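# Build the goal-image block structure with two arms

## Task

Assemble on the table the block structure shown in the goal image, with every block squared up to its neighbours as pictured; then open the grippers and pull the arms away. The structure must stand by itself at the end, not be held up by the robot.

## Robot and tools

Robot: two Kinova Gen3 7-joint arms, left_arm and right_arm, each ending in a Robotiq 2F-85 parallel gripper. Scene frame: origin on the table top midway between the arms, +x out over the table, +z up, left_arm on the +y side. Bases: left_arm at (-0.026, +0.322, 0) m, quat_wxyz (+0.999, 0, 0, -0.034); right_arm at (-0.044, -0.332, 0) m, quat_wxyz (+1.000, 0, 0, +0.007). The names left and right do not refer to sides of a camera image.

Gripper frame: fingers extend along its +z, pads close along its y. end_effector_position is the point between the pads when closed; closed fingertips reach about 19 mm past it, open ones about 6 mm. Closing pushes the tips roughly 13 mm further out, so leave that gap above the table or a block.

The row (shared by execute_actions and move): a single list of exactly 20 numbers covering both arms, even if one arm is idle. Positions 1-10 are left_arm: x, y, z (metres, absolute target for end_effector_position in the scene frame), qw, qx, qy, qz (absolute target orientation, w first, scene frame), then gripper position, force_limit, speed. Positions 11-20 are the same ten for right_arm. The three gripper values each lie in [-1, 1]. position: +1 fully open (85 mm), about -0.8 pads touching, -1 closes until blocked. force_limit: about 20 N at -1, 128 N at 0, 235 N at +1 on a 40 mm object. speed: about 20 mm/s at -1, 85 at 0, 150 at +1; fast closes add some force. Fingers that have stopped only accept a new force_limit or speed once position changes by 0.01 or more; to soften a grip, open first. Repeating an arm's last three gripper numbers leaves it alone; 0 is a real command. To keep an arm still, resend its whole last reported pose and resend the same quaternion each row, not the drifted reported one. A target over 0.6 m from the arm's last reported position along any gripper axis is refused.

Tools:
execute_actions {actions, pictures}: actions is an empty list (just report state, with pictures), or one item. An action is {rows: 1-15 rows of 20 numbers, steps: up to 15, default 15}; each row runs one step of 1/30 s, the last row repeats to fill. An action needs at least 5 steps. A wait is {steps: up to 300}, counted from the last result, including your reply time. Pictures come only with an empty list or pictures: true.
move {target: one 20-number row, speed: 0.002-0.5 m/s, default 0.25; turning up to twice that in rad/s}: straight-line paths for both grippers to their absolute poses, ending together, 0.5-10 s long. It does not avoid obstacles or the other arm. Gripper numbers are sent at its start. Result adds a move: line (done, off_target, moving, held, fault) with limits (paced = pose clipped; held = steps blocked, after which the arm may jump fast) and each gripper's distance from target.
wait {seconds: 0-10}: let time pass, nothing new sent.
zoom_image {camera: cam_low, cam_left_wrist or cam_right_wrist, region [x0,y0,x1,y1] pixels, at most 504x504}: closer look at the latest image (each 896x504).
show_instructions: shows the reference/goal images.
read_manual {section: licences}: licence texts only.
finished_scene {scene: 1 or 2}: ends and grades the scene; irreversible.

Motion: each step the commanded pose is clipped to within 70 mm and 16 degrees of the measured pose; position wins over orientation if both cannot be met. After an action the arm continues at most to its last clipped pose, so far targets need further calls. Results are taken 5 steps before an action ends; those steps run while you reply. Reported hand positions may be off, more so at long reach.

Results: state line per arm with position and quat_wxyz; Hand target line when nothing is pending; object_status 0 moving, 1 blocked while opening, 2 blocked while closing (a grip; check for it after sending -1), 3 reached position or pads met. position_measured counts: 3 open, 78 about 60 mm, 130 about 40 mm, 180 about 20 mm, 230 pads together. HELD marks steps not sent; pose unreachable names an arm whose command the clearance check changed. Joint torques are noisy and offset. MOTOR HOT warns from 60 C; at 75 C the arm sinks (OVER-TEMPERATURE FAULT), so don't hold loads idle long. TORQUE FAULT: hitting a joint load limit (48.6 N m for the first four joints, 30.6 for the wrist joints, held weight included) freezes that arm for 10 s.

Avoid: pushing blocks or anything off the table, dropping or slamming blocks, fast contacts and targets deep past a contact (they press harder), arms colliding or pressing each other. Occasional brief tugs may act on a held part; grip firmly. Finish with the structure standing alone, grippers open and arms withdrawn, then call finished_scene.

Each tool is called after "Call:" by a JSON object that holds its "name" and its "arguments", one argument or row to a line.

Reference images:

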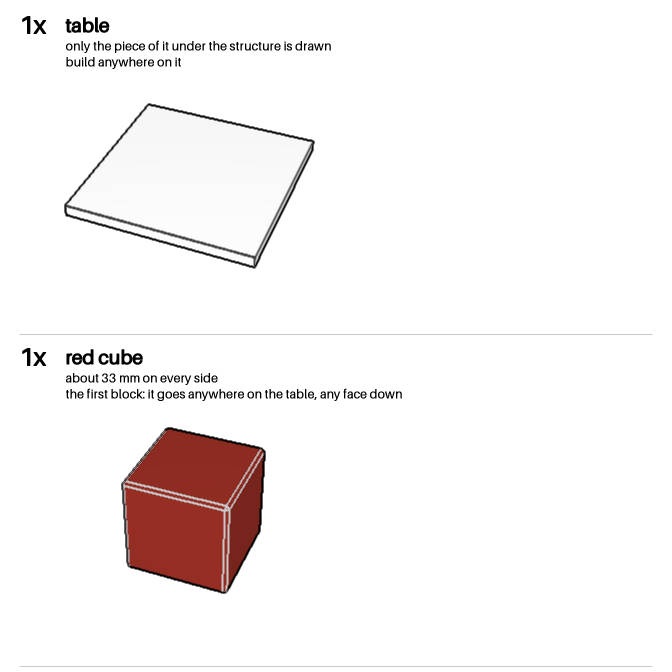

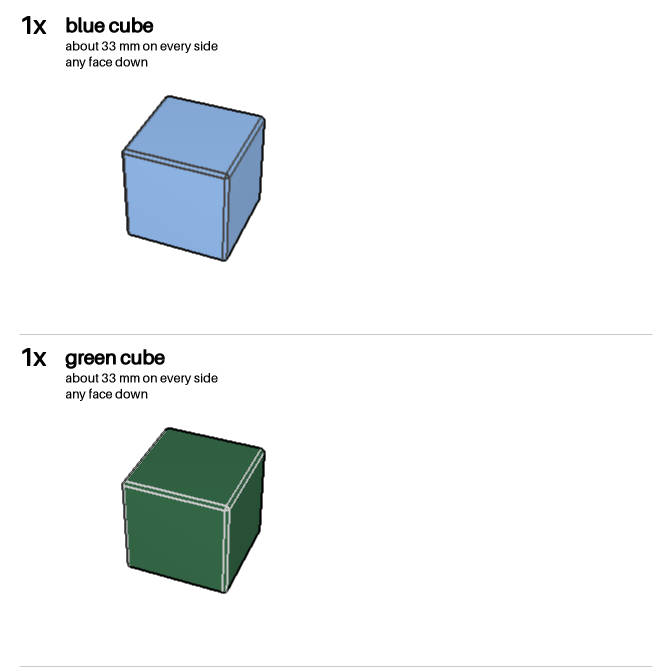

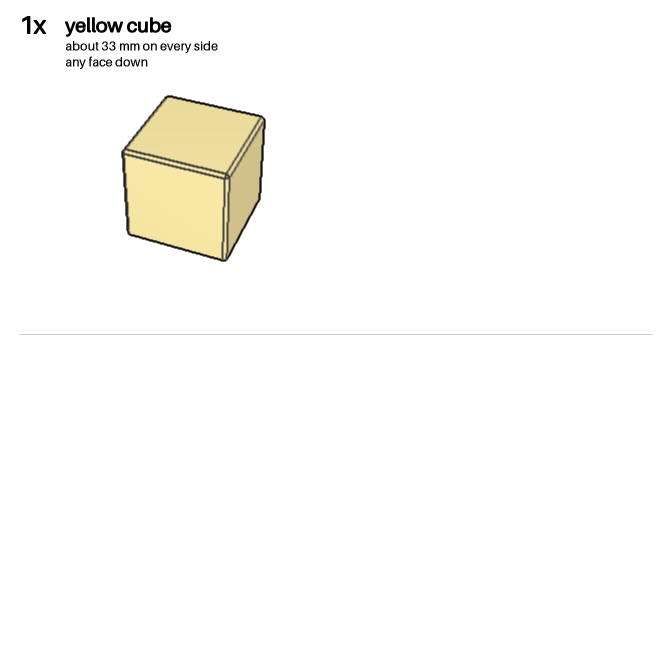

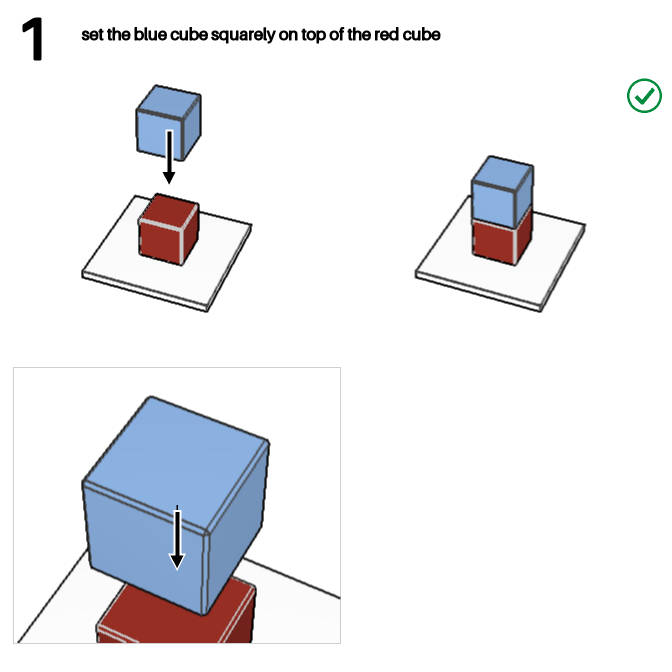

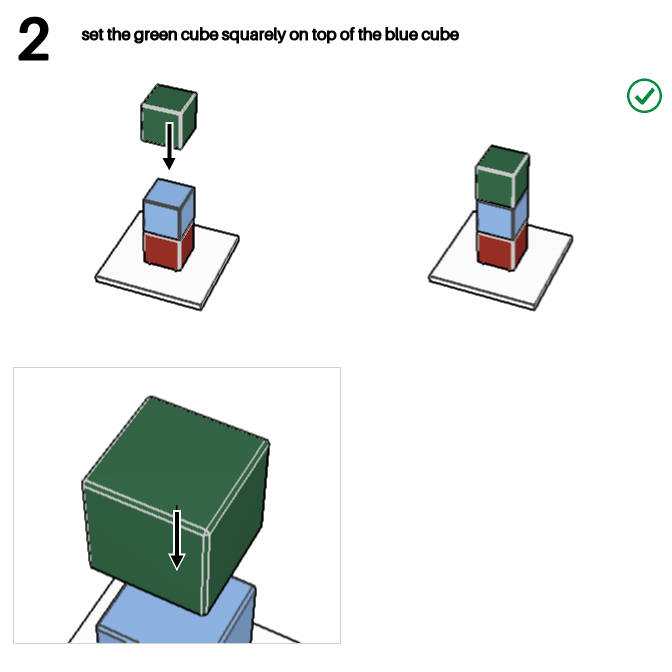

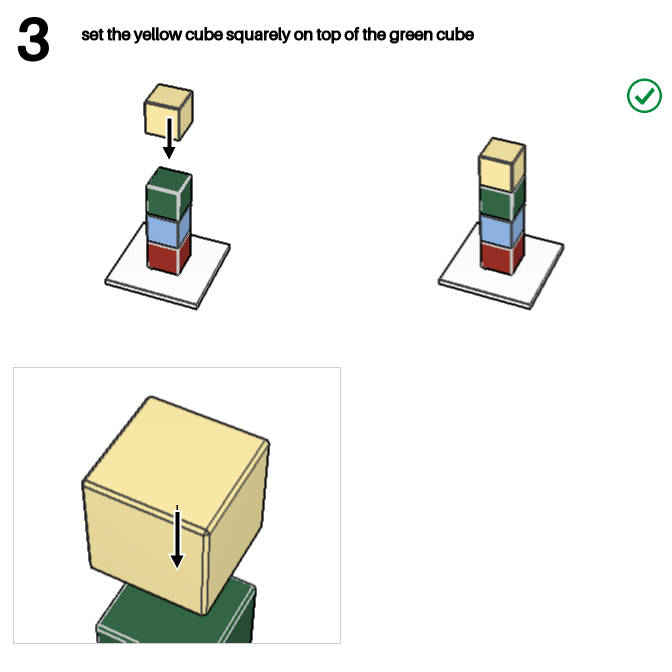

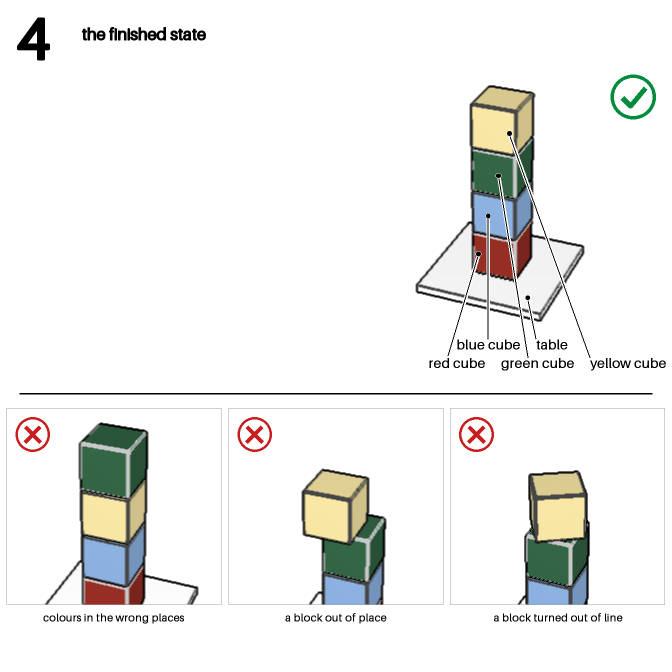

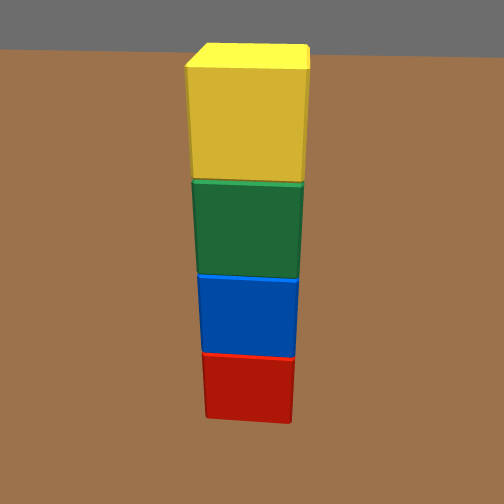

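## Session

Call:
{"name": "execute_actions", "arguments": {
  "actions": []
}}

Scene clock: 0.00 s of 7193.50 s.
left_arm: end_effector_position=(+0.2027, -0.0478, +0.1600) position_measured=3 object_status=3 end_effector_quat_wxyz=(+0.111, +0.869, -0.342, +0.339) | right_arm: end_effector_position=(+0.1970, -0.5671, +0.2608) position_measured=3 object_status=3 end_effector_quat_wxyz=(+0.111, +0.743, +0.504, -0.426)
Joint positions: left_arm=[ 1.065  0.318  0.072  2.451 -2.241  0.452  1.044] | right_arm=[-0.111  0.442  0.256  1.902  0.622  1.431 -0.532]
Joint velocities: left_arm=[-0.    -0.002  0.     0.001  0.     0.     0.   ] | right_arm=[-0.001  0.     0.     0.    -0.002 -0.001 -0.   ]
Joint torques (N m, as the joint torque sensors report them, + toward a larger angle): no reading
Hand target (left_arm): +0.203, -0.048, +0.160; +0.111, +0.869, -0.342, +0.339
Hand target (right_arm): +0.197, -0.567, +0.261; +0.111, +0.743, +0.504, -0.426

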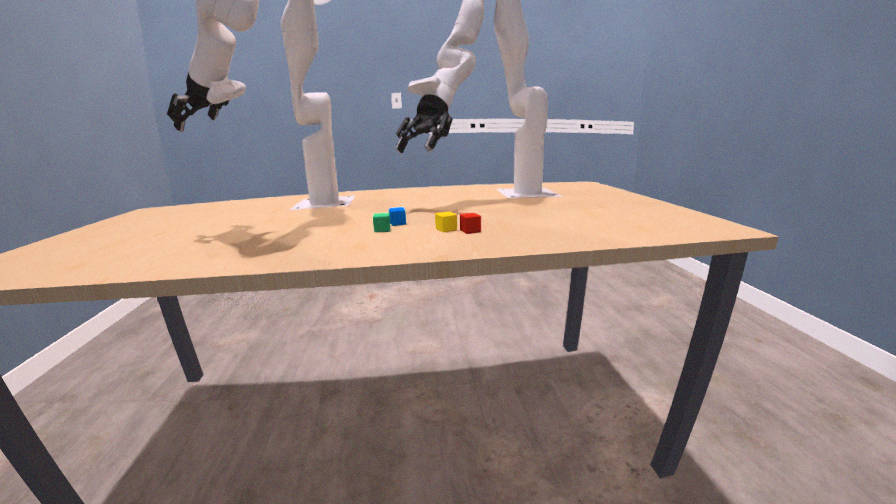

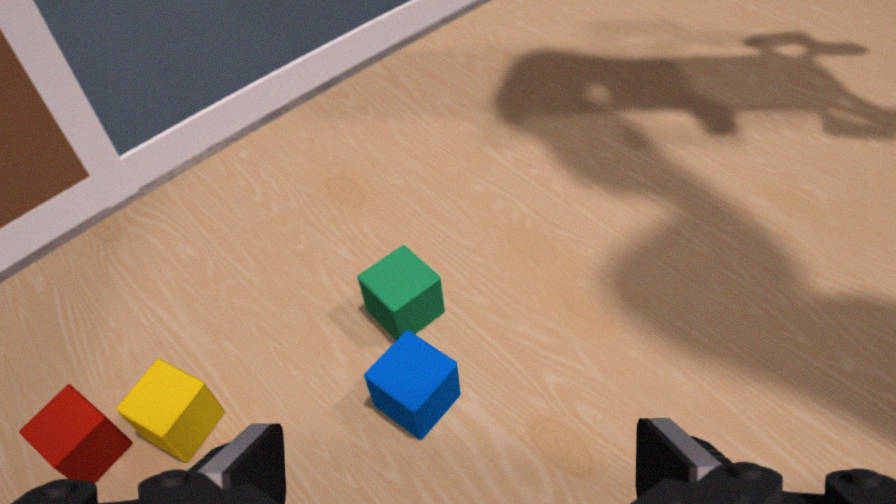

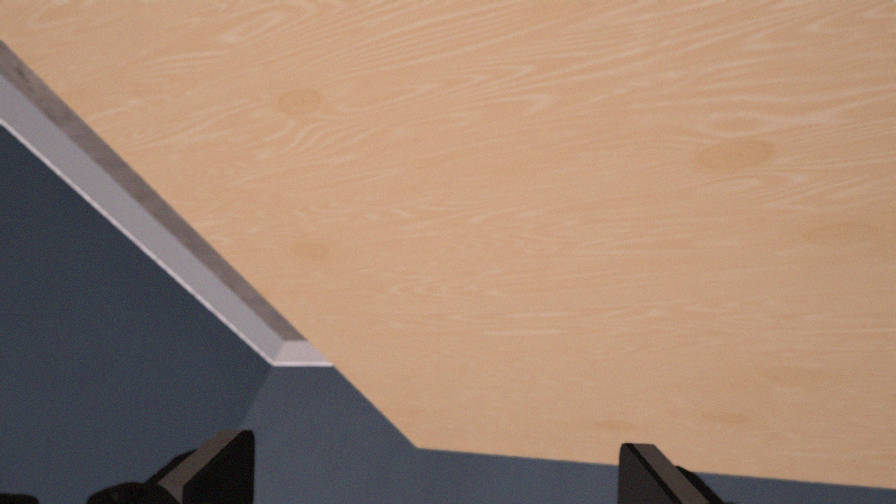

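Look from above with left arm.

Call:
{"name": "move", "arguments": {
  "target": [0.32,-0.06,0.25,0,1,0,0,1,-0.5,1,0.197,-0.567,0.261,0.111,0.743,0.504,-0.426,1,0,0],
  "speed": 0.5
}}

Scene clock: 2.90 s of 7193.50 s.
left_arm: end_effector_position=(+0.3185, -0.0603, +0.2506) position_measured=3 object_status=3 end_effector_quat_wxyz=(-0.000, +1.000, -0.001, -0.000) | right_arm: end_effector_position=(+0.1970, -0.5670, +0.2610) position_measured=3 object_status=3 end_effector_quat_wxyz=(+0.111, +0.743, +0.504, -0.426)
Joint positions: left_arm=[ 0.476  0.555  0.424  1.332 -0.227  1.304 -0.602] | right_arm=[-0.111  0.442  0.257  1.901  0.621  1.433 -0.532]
Joint velocities: left_arm=[ 0.002  0.016 -0.    -0.005  0.002  0.001 -0.001] | right_arm=[ 0.001  0.    -0.    -0.001  0.001  0.001  0.001]
Joint torques (N m, as the joint torque sensors report them, + toward a larger angle): left_arm=[ -0.26 -19.37   1.88  -7.99  -0.26   0.21  -0.08] | right_arm=[  0.31 -13.02   2.3   -5.05   1.48   1.82  -0.22]
Hand target (left_arm): +0.318, -0.061, +0.250; -0.001, +1.000, -0.001, -0.001
Hand target (right_arm): +0.197, -0.567, +0.261; +0.111, +0.743, +0.504, -0.426
Off the commanded pose (left_arm): 0.002 m, 0 deg.
Off the commanded pose (right_arm): 0.000 m, 0 deg.
Kept back: nothing.
move: done; limits=paced

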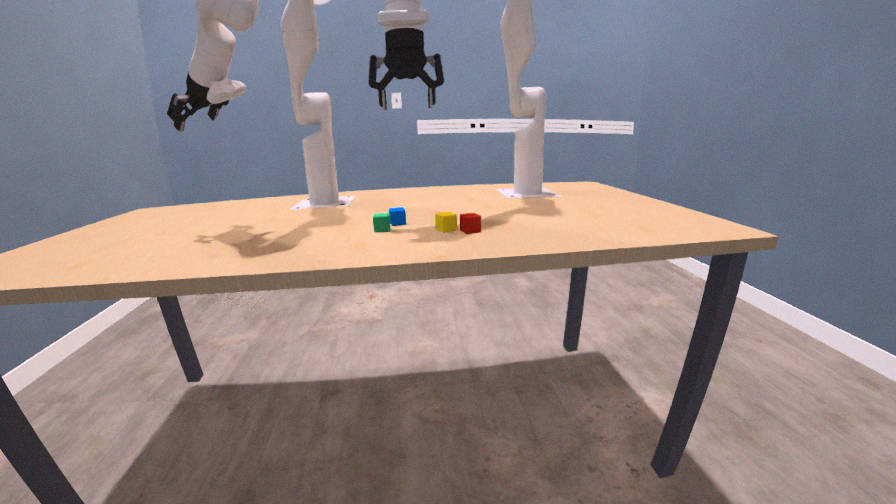

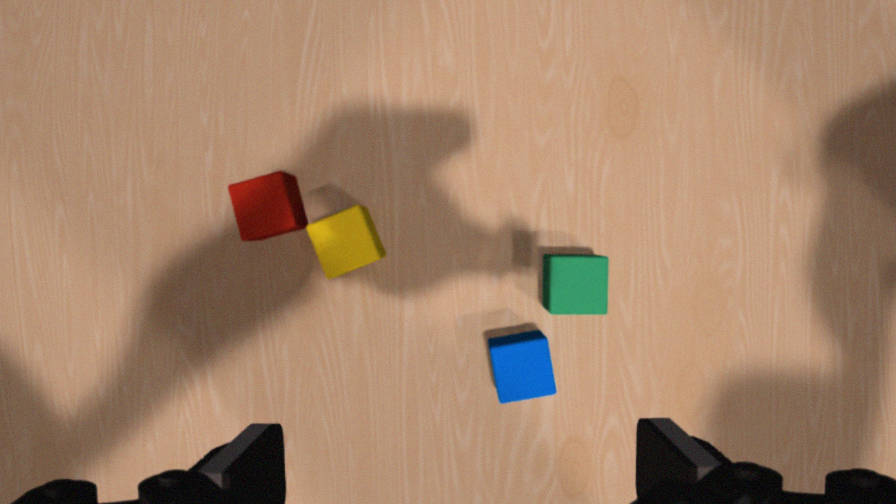

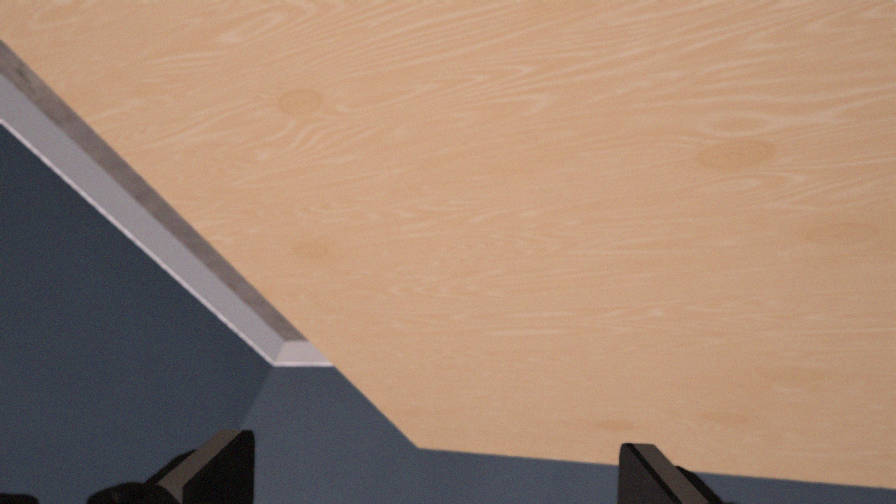

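Call:
{"name": "move", "arguments": {
  "target": [0.296,-0.098,0.09,0,0.997,0.078,0,0.4,-0.5,1,0.197,-0.567,0.261,0.111,0.743,0.504,-0.426,1,0,0],
  "speed": 0.4
}}

Scene clock: 4.10 s of 7193.50 s.
left_arm: end_effector_position=(+0.2965, -0.0977, +0.0903) position_measured=78 object_status=3 end_effector_quat_wxyz=(-0.000, +0.997, +0.078, +0.000) | right_arm: end_effector_position=(+0.1970, -0.5670, +0.2610) position_measured=3 object_status=3 end_effector_quat_wxyz=(+0.111, +0.743, +0.504, -0.426)
Joint positions: left_arm=[ 0.605  0.759  0.336  1.515 -0.291  0.917 -0.313] | right_arm=[-0.111  0.442  0.257  1.901  0.621  1.433 -0.532]
Joint velocities: left_arm=[ 0.003  0.003  0.001  0.    -0.001  0.     0.001] | right_arm=[-0.001  0.    -0.    -0.    -0.001  0.     0.001]
Joint torques (N m, as the joint torque sensors report them, + toward a larger angle): left_arm=[ -0.26 -21.44   1.98  -6.41  -0.53   0.3   -0.08] | right_arm=[  0.38 -13.02   2.17  -5.2    1.59   1.87  -0.06]
Hand target (left_arm): +0.296, -0.098, +0.090; -0.000, +0.997, +0.078, +0.000
Hand target (right_arm): +0.197, -0.567, +0.261; +0.111, +0.743, +0.504, -0.426
Off the commanded pose (left_arm): 0.001 m, 0 deg.
Off the commanded pose (right_arm): 0.000 m, 0 deg.
Kept back: nothing.
move: done

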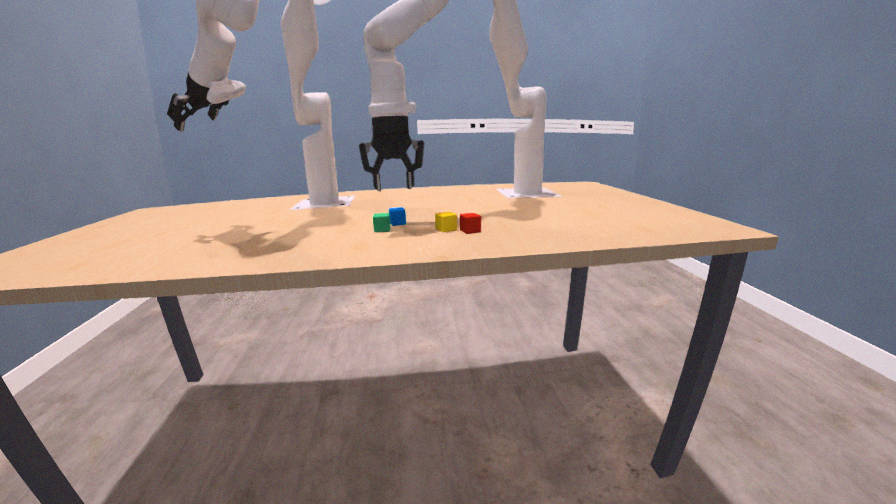

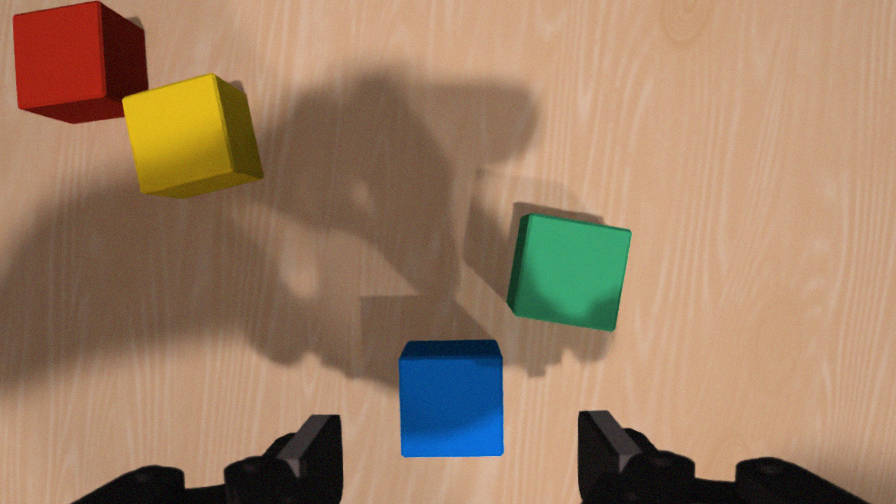

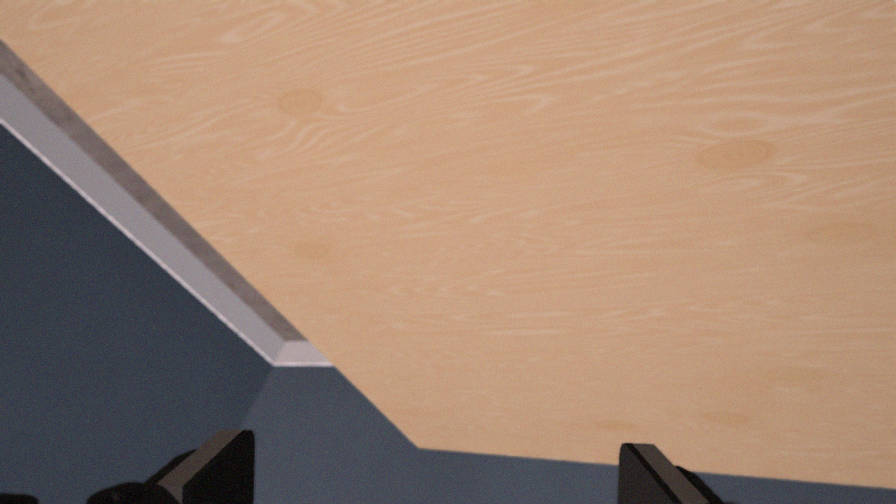

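Call:
{"name": "move", "arguments": {
  "target": [0.296,-0.097,0.022,0,0.997,0.078,0,0.4,-0.5,1,0.197,-0.567,0.261,0.111,0.743,0.504,-0.426,1,0,0],
  "speed": 0.15
}}

Call:
{"name": "move", "arguments": {
  "target": [0.296,-0.097,0.022,0,0.997,0.078,0,-1,-0.5,0,0.197,-0.567,0.261,0.111,0.743,0.504,-0.426,1,0,0]
}}

Call:
{"name": "move", "arguments": {
  "target": [0.296,-0.07,0.1,0,0.997,0.078,0,-1,-0.5,0,0.197,-0.567,0.261,0.111,0.743,0.504,-0.426,1,0,0]
}}

Call:
{"name": "move", "arguments": {
  "target": [0.36,0.043,0.09,0,0.994,0.113,0,-1,-0.5,0,0.197,-0.567,0.261,0.111,0.743,0.504,-0.426,1,0,0]
}}

Scene clock: 5.20 s of 7193.50 s.
left_arm: end_effector_position=(+0.2963, -0.0969, +0.0224) position_measured=78 object_status=3 end_effector_quat_wxyz=(+0.000, +0.997, +0.078, +0.000) | right_arm: end_effector_position=(+0.1970, -0.5670, +0.2610) position_measured=3 object_status=3 end_effector_quat_wxyz=(+0.111, +0.743, +0.504, -0.426)
Joint positions: left_arm=[ 0.626  0.866  0.297  1.559 -0.329  0.765 -0.284] | right_arm=[-0.111  0.442  0.257  1.901  0.621  1.433 -0.532]
Joint velocities: left_arm=[ 0.002  0.006  0.001 -0.001  0.001  0.     0.001] | right_arm=[ 0.    -0.     0.    -0.    -0.002  0.001  0.   ]
Joint torques (N m, as the joint torque sensors report them, + toward a larger angle): left_arm=[ -0.46 -22.22   2.08  -5.49  -0.32   0.27  -0.06] | right_arm=[  0.21 -12.96   2.35  -5.11   1.62   1.89  -0.08]
Hand target (left_arm): +0.296, -0.097, +0.022; -0.000, +0.997, +0.078, +0.000
Hand target (right_arm): +0.197, -0.567, +0.261; +0.111, +0.743, +0.504, -0.426
Off the commanded pose (left_arm): 0.000 m, 0 deg.
Off the commanded pose (right_arm): 0.000 m, 0 deg.
Kept back: nothing.
move: done

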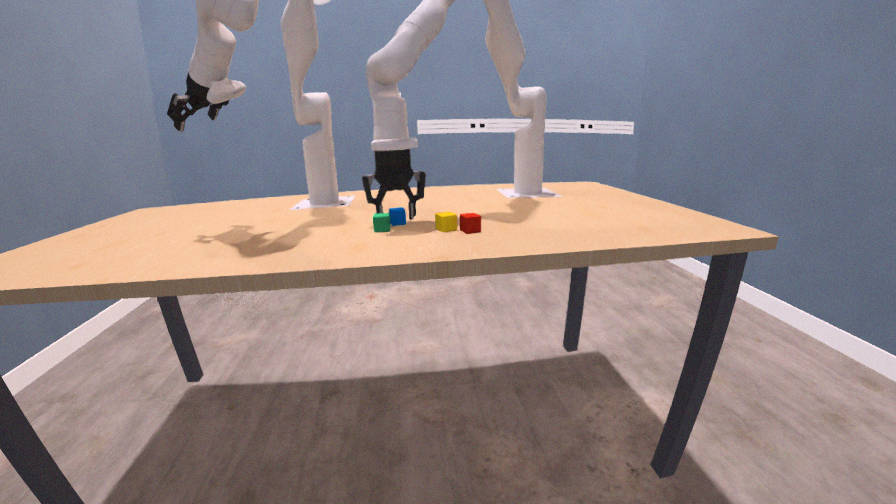

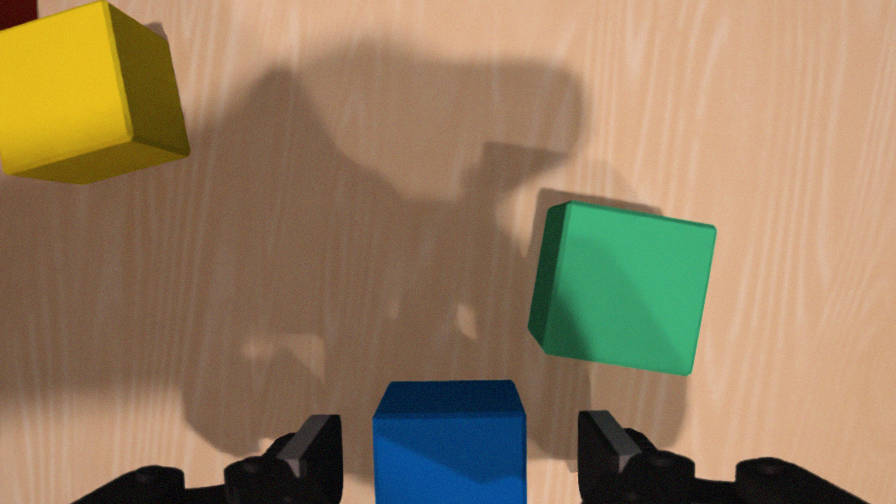

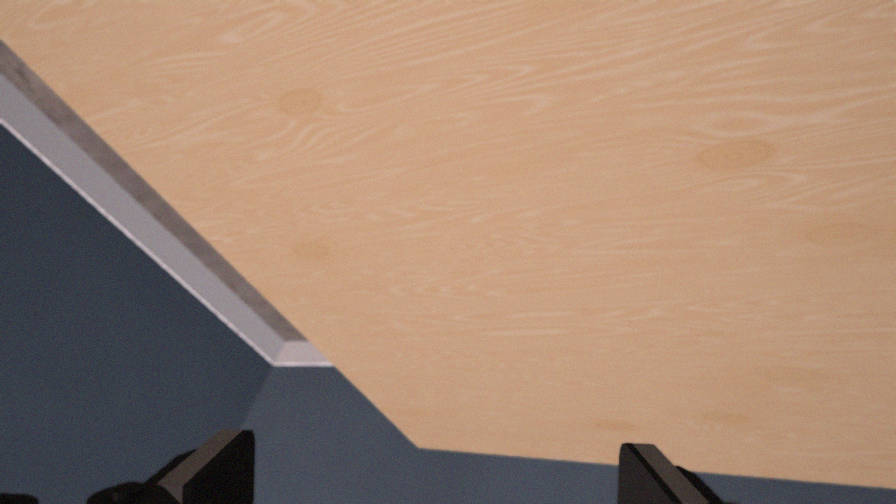

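Scene clock: 5.90 s of 7193.50 s.
left_arm: end_effector_position=(+0.2961, -0.0971, +0.0222) position_measured=149 object_status=2 end_effector_quat_wxyz=(+0.000, +0.997, +0.078, +0.000) | right_arm: end_effector_position=(+0.1970, -0.5670, +0.2610) position_measured=3 object_status=3 end_effector_quat_wxyz=(+0.111, +0.743, +0.504, -0.426)
Joint positions: left_arm=[ 0.626  0.866  0.298  1.559 -0.329  0.765 -0.284] | right_arm=[-0.111  0.442  0.257  1.901  0.621  1.433 -0.532]
Joint velocities: left_arm=[ 0.     0.001 -0.    -0.     0.002  0.    -0.001] | right_arm=[-0.001  0.     0.     0.     0.001 -0.     0.001]
Joint torques (N m, as the joint torque sensors report them, + toward a larger angle): left_arm=[ -0.42 -21.8    2.1   -5.38  -0.39   0.25   0.02] | right_arm=[  0.35 -12.97   2.15  -5.15   1.63   1.83  -0.01]
Hand target (left_arm): +0.296, -0.097, +0.022; -0.000, +0.997, +0.078, +0.000
Hand target (right_arm): +0.197, -0.567, +0.261; +0.111, +0.743, +0.504, -0.426
Off the commanded pose (left_arm): 0.000 m, 0 deg.
Off the commanded pose (right_arm): 0.000 m, 0 deg.
Kept back: nothing.
move: done

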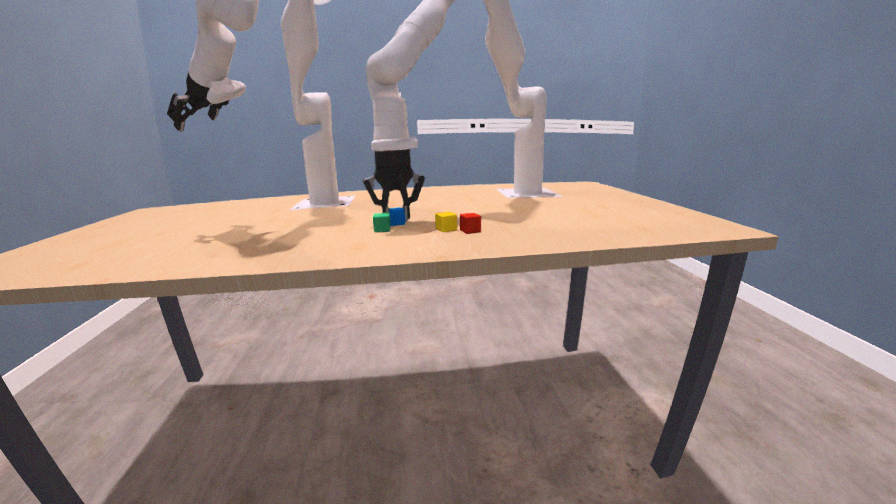

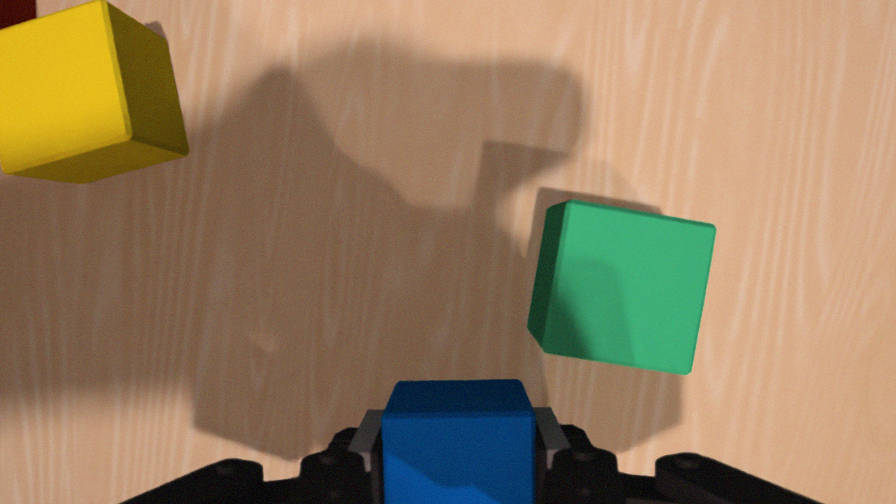

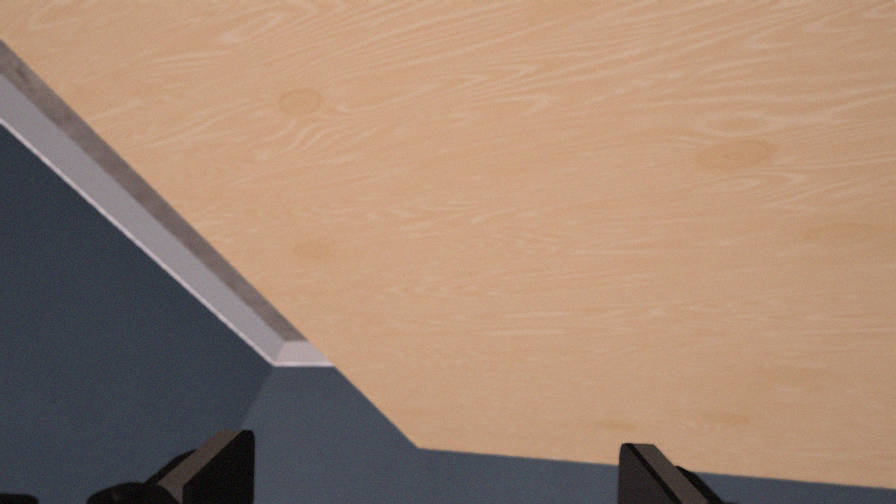

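Scene clock: 6.67 s of 7193.50 s.
left_arm: end_effector_position=(+0.2955, -0.0702, +0.0995) position_measured=149 object_status=2 end_effector_quat_wxyz=(-0.000, +0.997, +0.078, -0.000) | right_arm: end_effector_position=(+0.1970, -0.5670, +0.2610) position_measured=3 object_status=3 end_effector_quat_wxyz=(+0.111, +0.743, +0.504, -0.426)
Joint positions: left_arm=[ 0.558  0.705  0.343  1.592 -0.283  0.894 -0.345] | right_arm=[-0.111  0.442  0.257  1.901  0.621  1.433 -0.532]
Joint velocities: left_arm=[-0.004 -0.006 -0.001  0.     0.001 -0.    -0.002] | right_arm=[ 0.001  0.     0.    -0.001  0.    -0.001  0.001]
Joint torques (N m, as the joint torque sensors report them, + toward a larger angle): left_arm=[ -0.68 -20.38   2.28  -6.27  -0.35   0.23  -0.07] | right_arm=[  0.31 -12.9    2.19  -5.19   1.59   1.91  -0.08]
Hand target (left_arm): +0.296, -0.070, +0.100; +0.000, +0.997, +0.078, -0.000
Hand target (right_arm): +0.197, -0.567, +0.261; +0.111, +0.743, +0.504, -0.426
Off the commanded pose (left_arm): 0.001 m, 0 deg.
Off the commanded pose (right_arm): 0.000 m, 0 deg.
Kept back: nothing.
move: done

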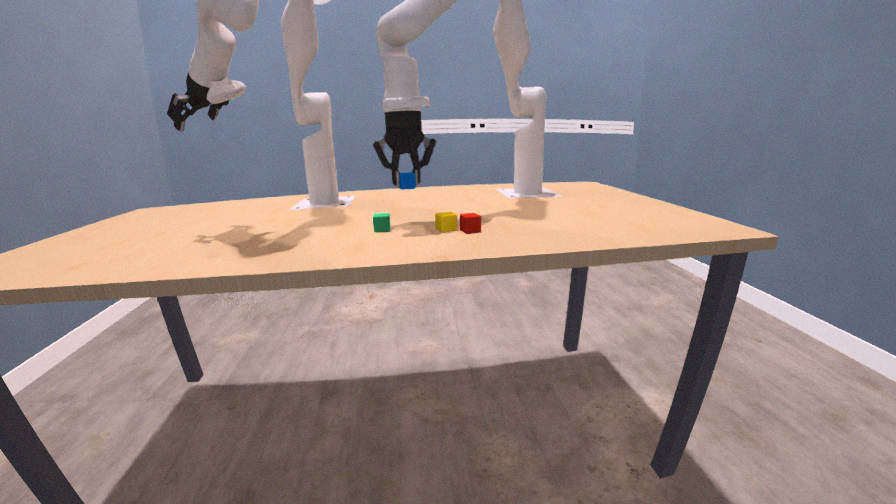

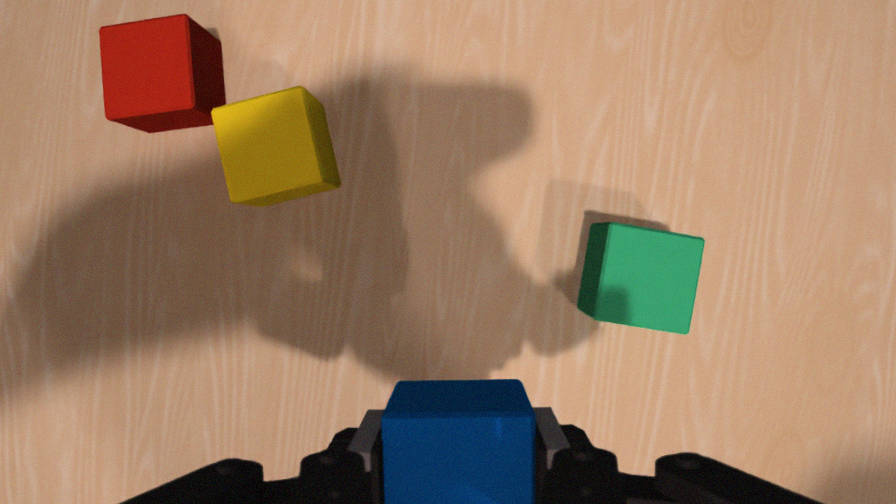

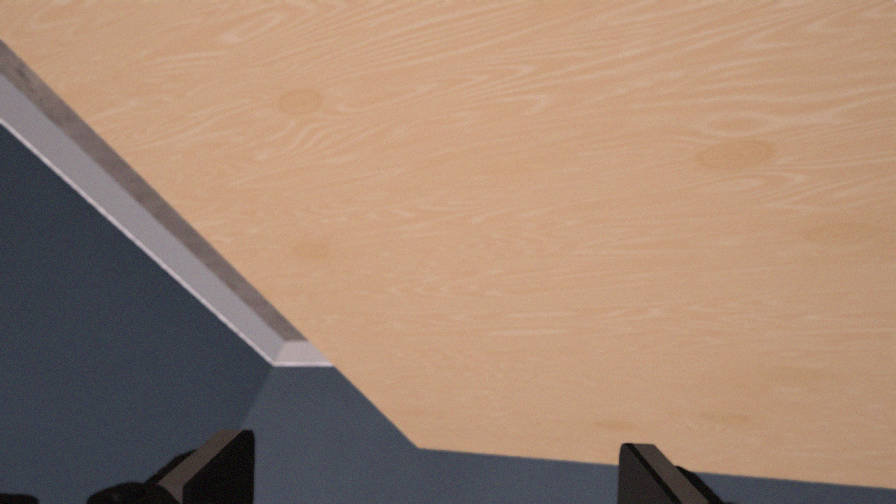

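Scene clock: 7.57 s of 7193.50 s.
left_arm: end_effector_position=(+0.3591, +0.0425, +0.0899) position_measured=149 object_status=2 end_effector_quat_wxyz=(+0.000, +0.994, +0.112, -0.000) | right_arm: end_effector_position=(+0.1970, -0.5670, +0.2610) position_measured=3 object_status=3 end_effector_quat_wxyz=(+0.111, +0.743, +0.504, -0.426)
Joint positions: left_arm=[ 0.298  0.663  0.324  1.718 -0.274  0.806 -0.528] | right_arm=[-0.111  0.442  0.257  1.901  0.621  1.433 -0.532]
Joint velocities: left_arm=[-0.009 -0.003 -0.006  0.001  0.003 -0.    -0.004] | right_arm=[-0.002  0.    -0.    -0.001 -0.     0.     0.   ]
Joint torques (N m, as the joint torque sensors report them, + toward a larger angle): left_arm=[ -0.22 -19.18   1.66  -5.74  -0.25   0.12  -0.05] | right_arm=[  0.28 -12.81   1.91  -5.1    1.58   1.82   0.02]
Hand target (left_arm): +0.359, +0.043, +0.090; +0.000, +0.994, +0.113, -0.000
Hand target (right_arm): +0.197, -0.567, +0.261; +0.111, +0.743, +0.504, -0.426
Off the commanded pose (left_arm): 0.001 m, 0 deg.
Off the commanded pose (right_arm): 0.000 m, 0 deg.
Kept back: nothing.
move: done

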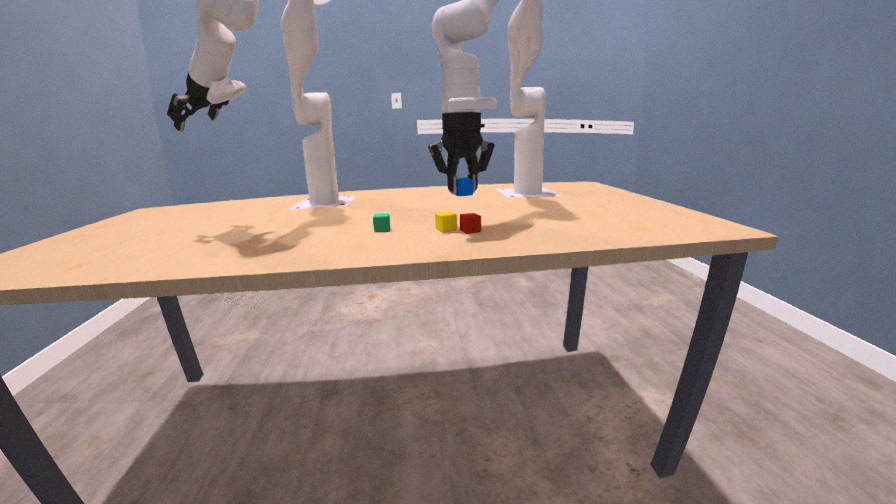

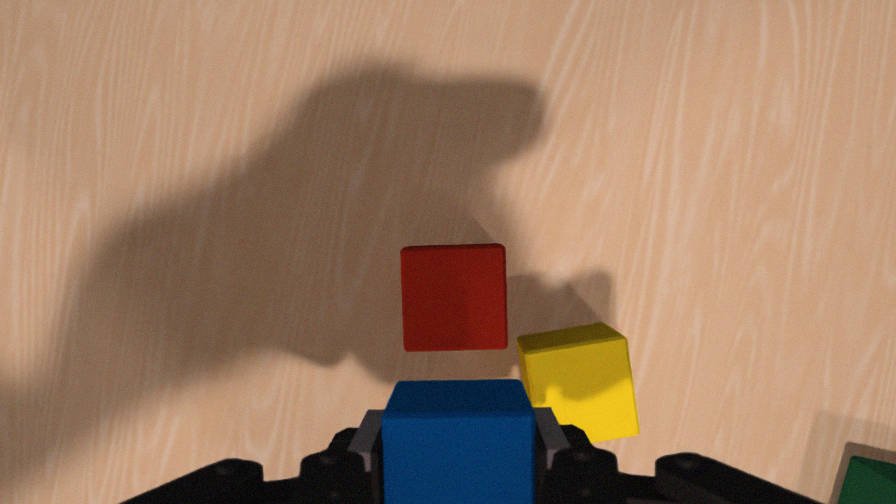

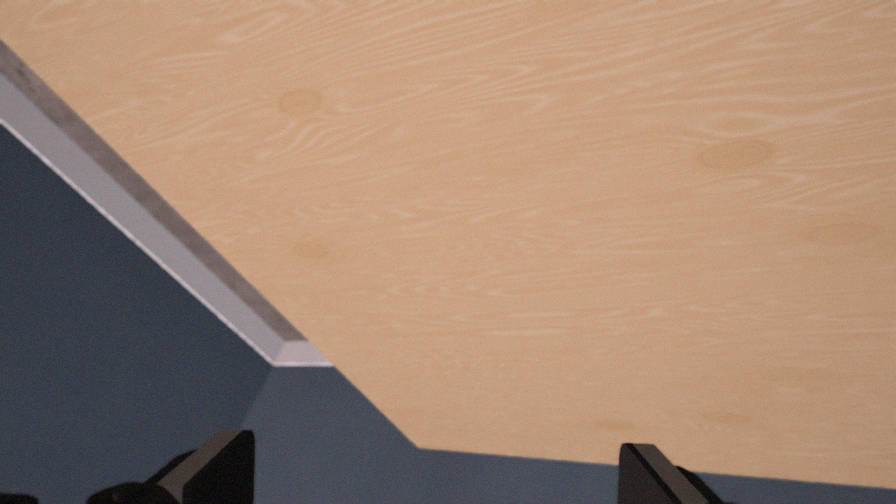

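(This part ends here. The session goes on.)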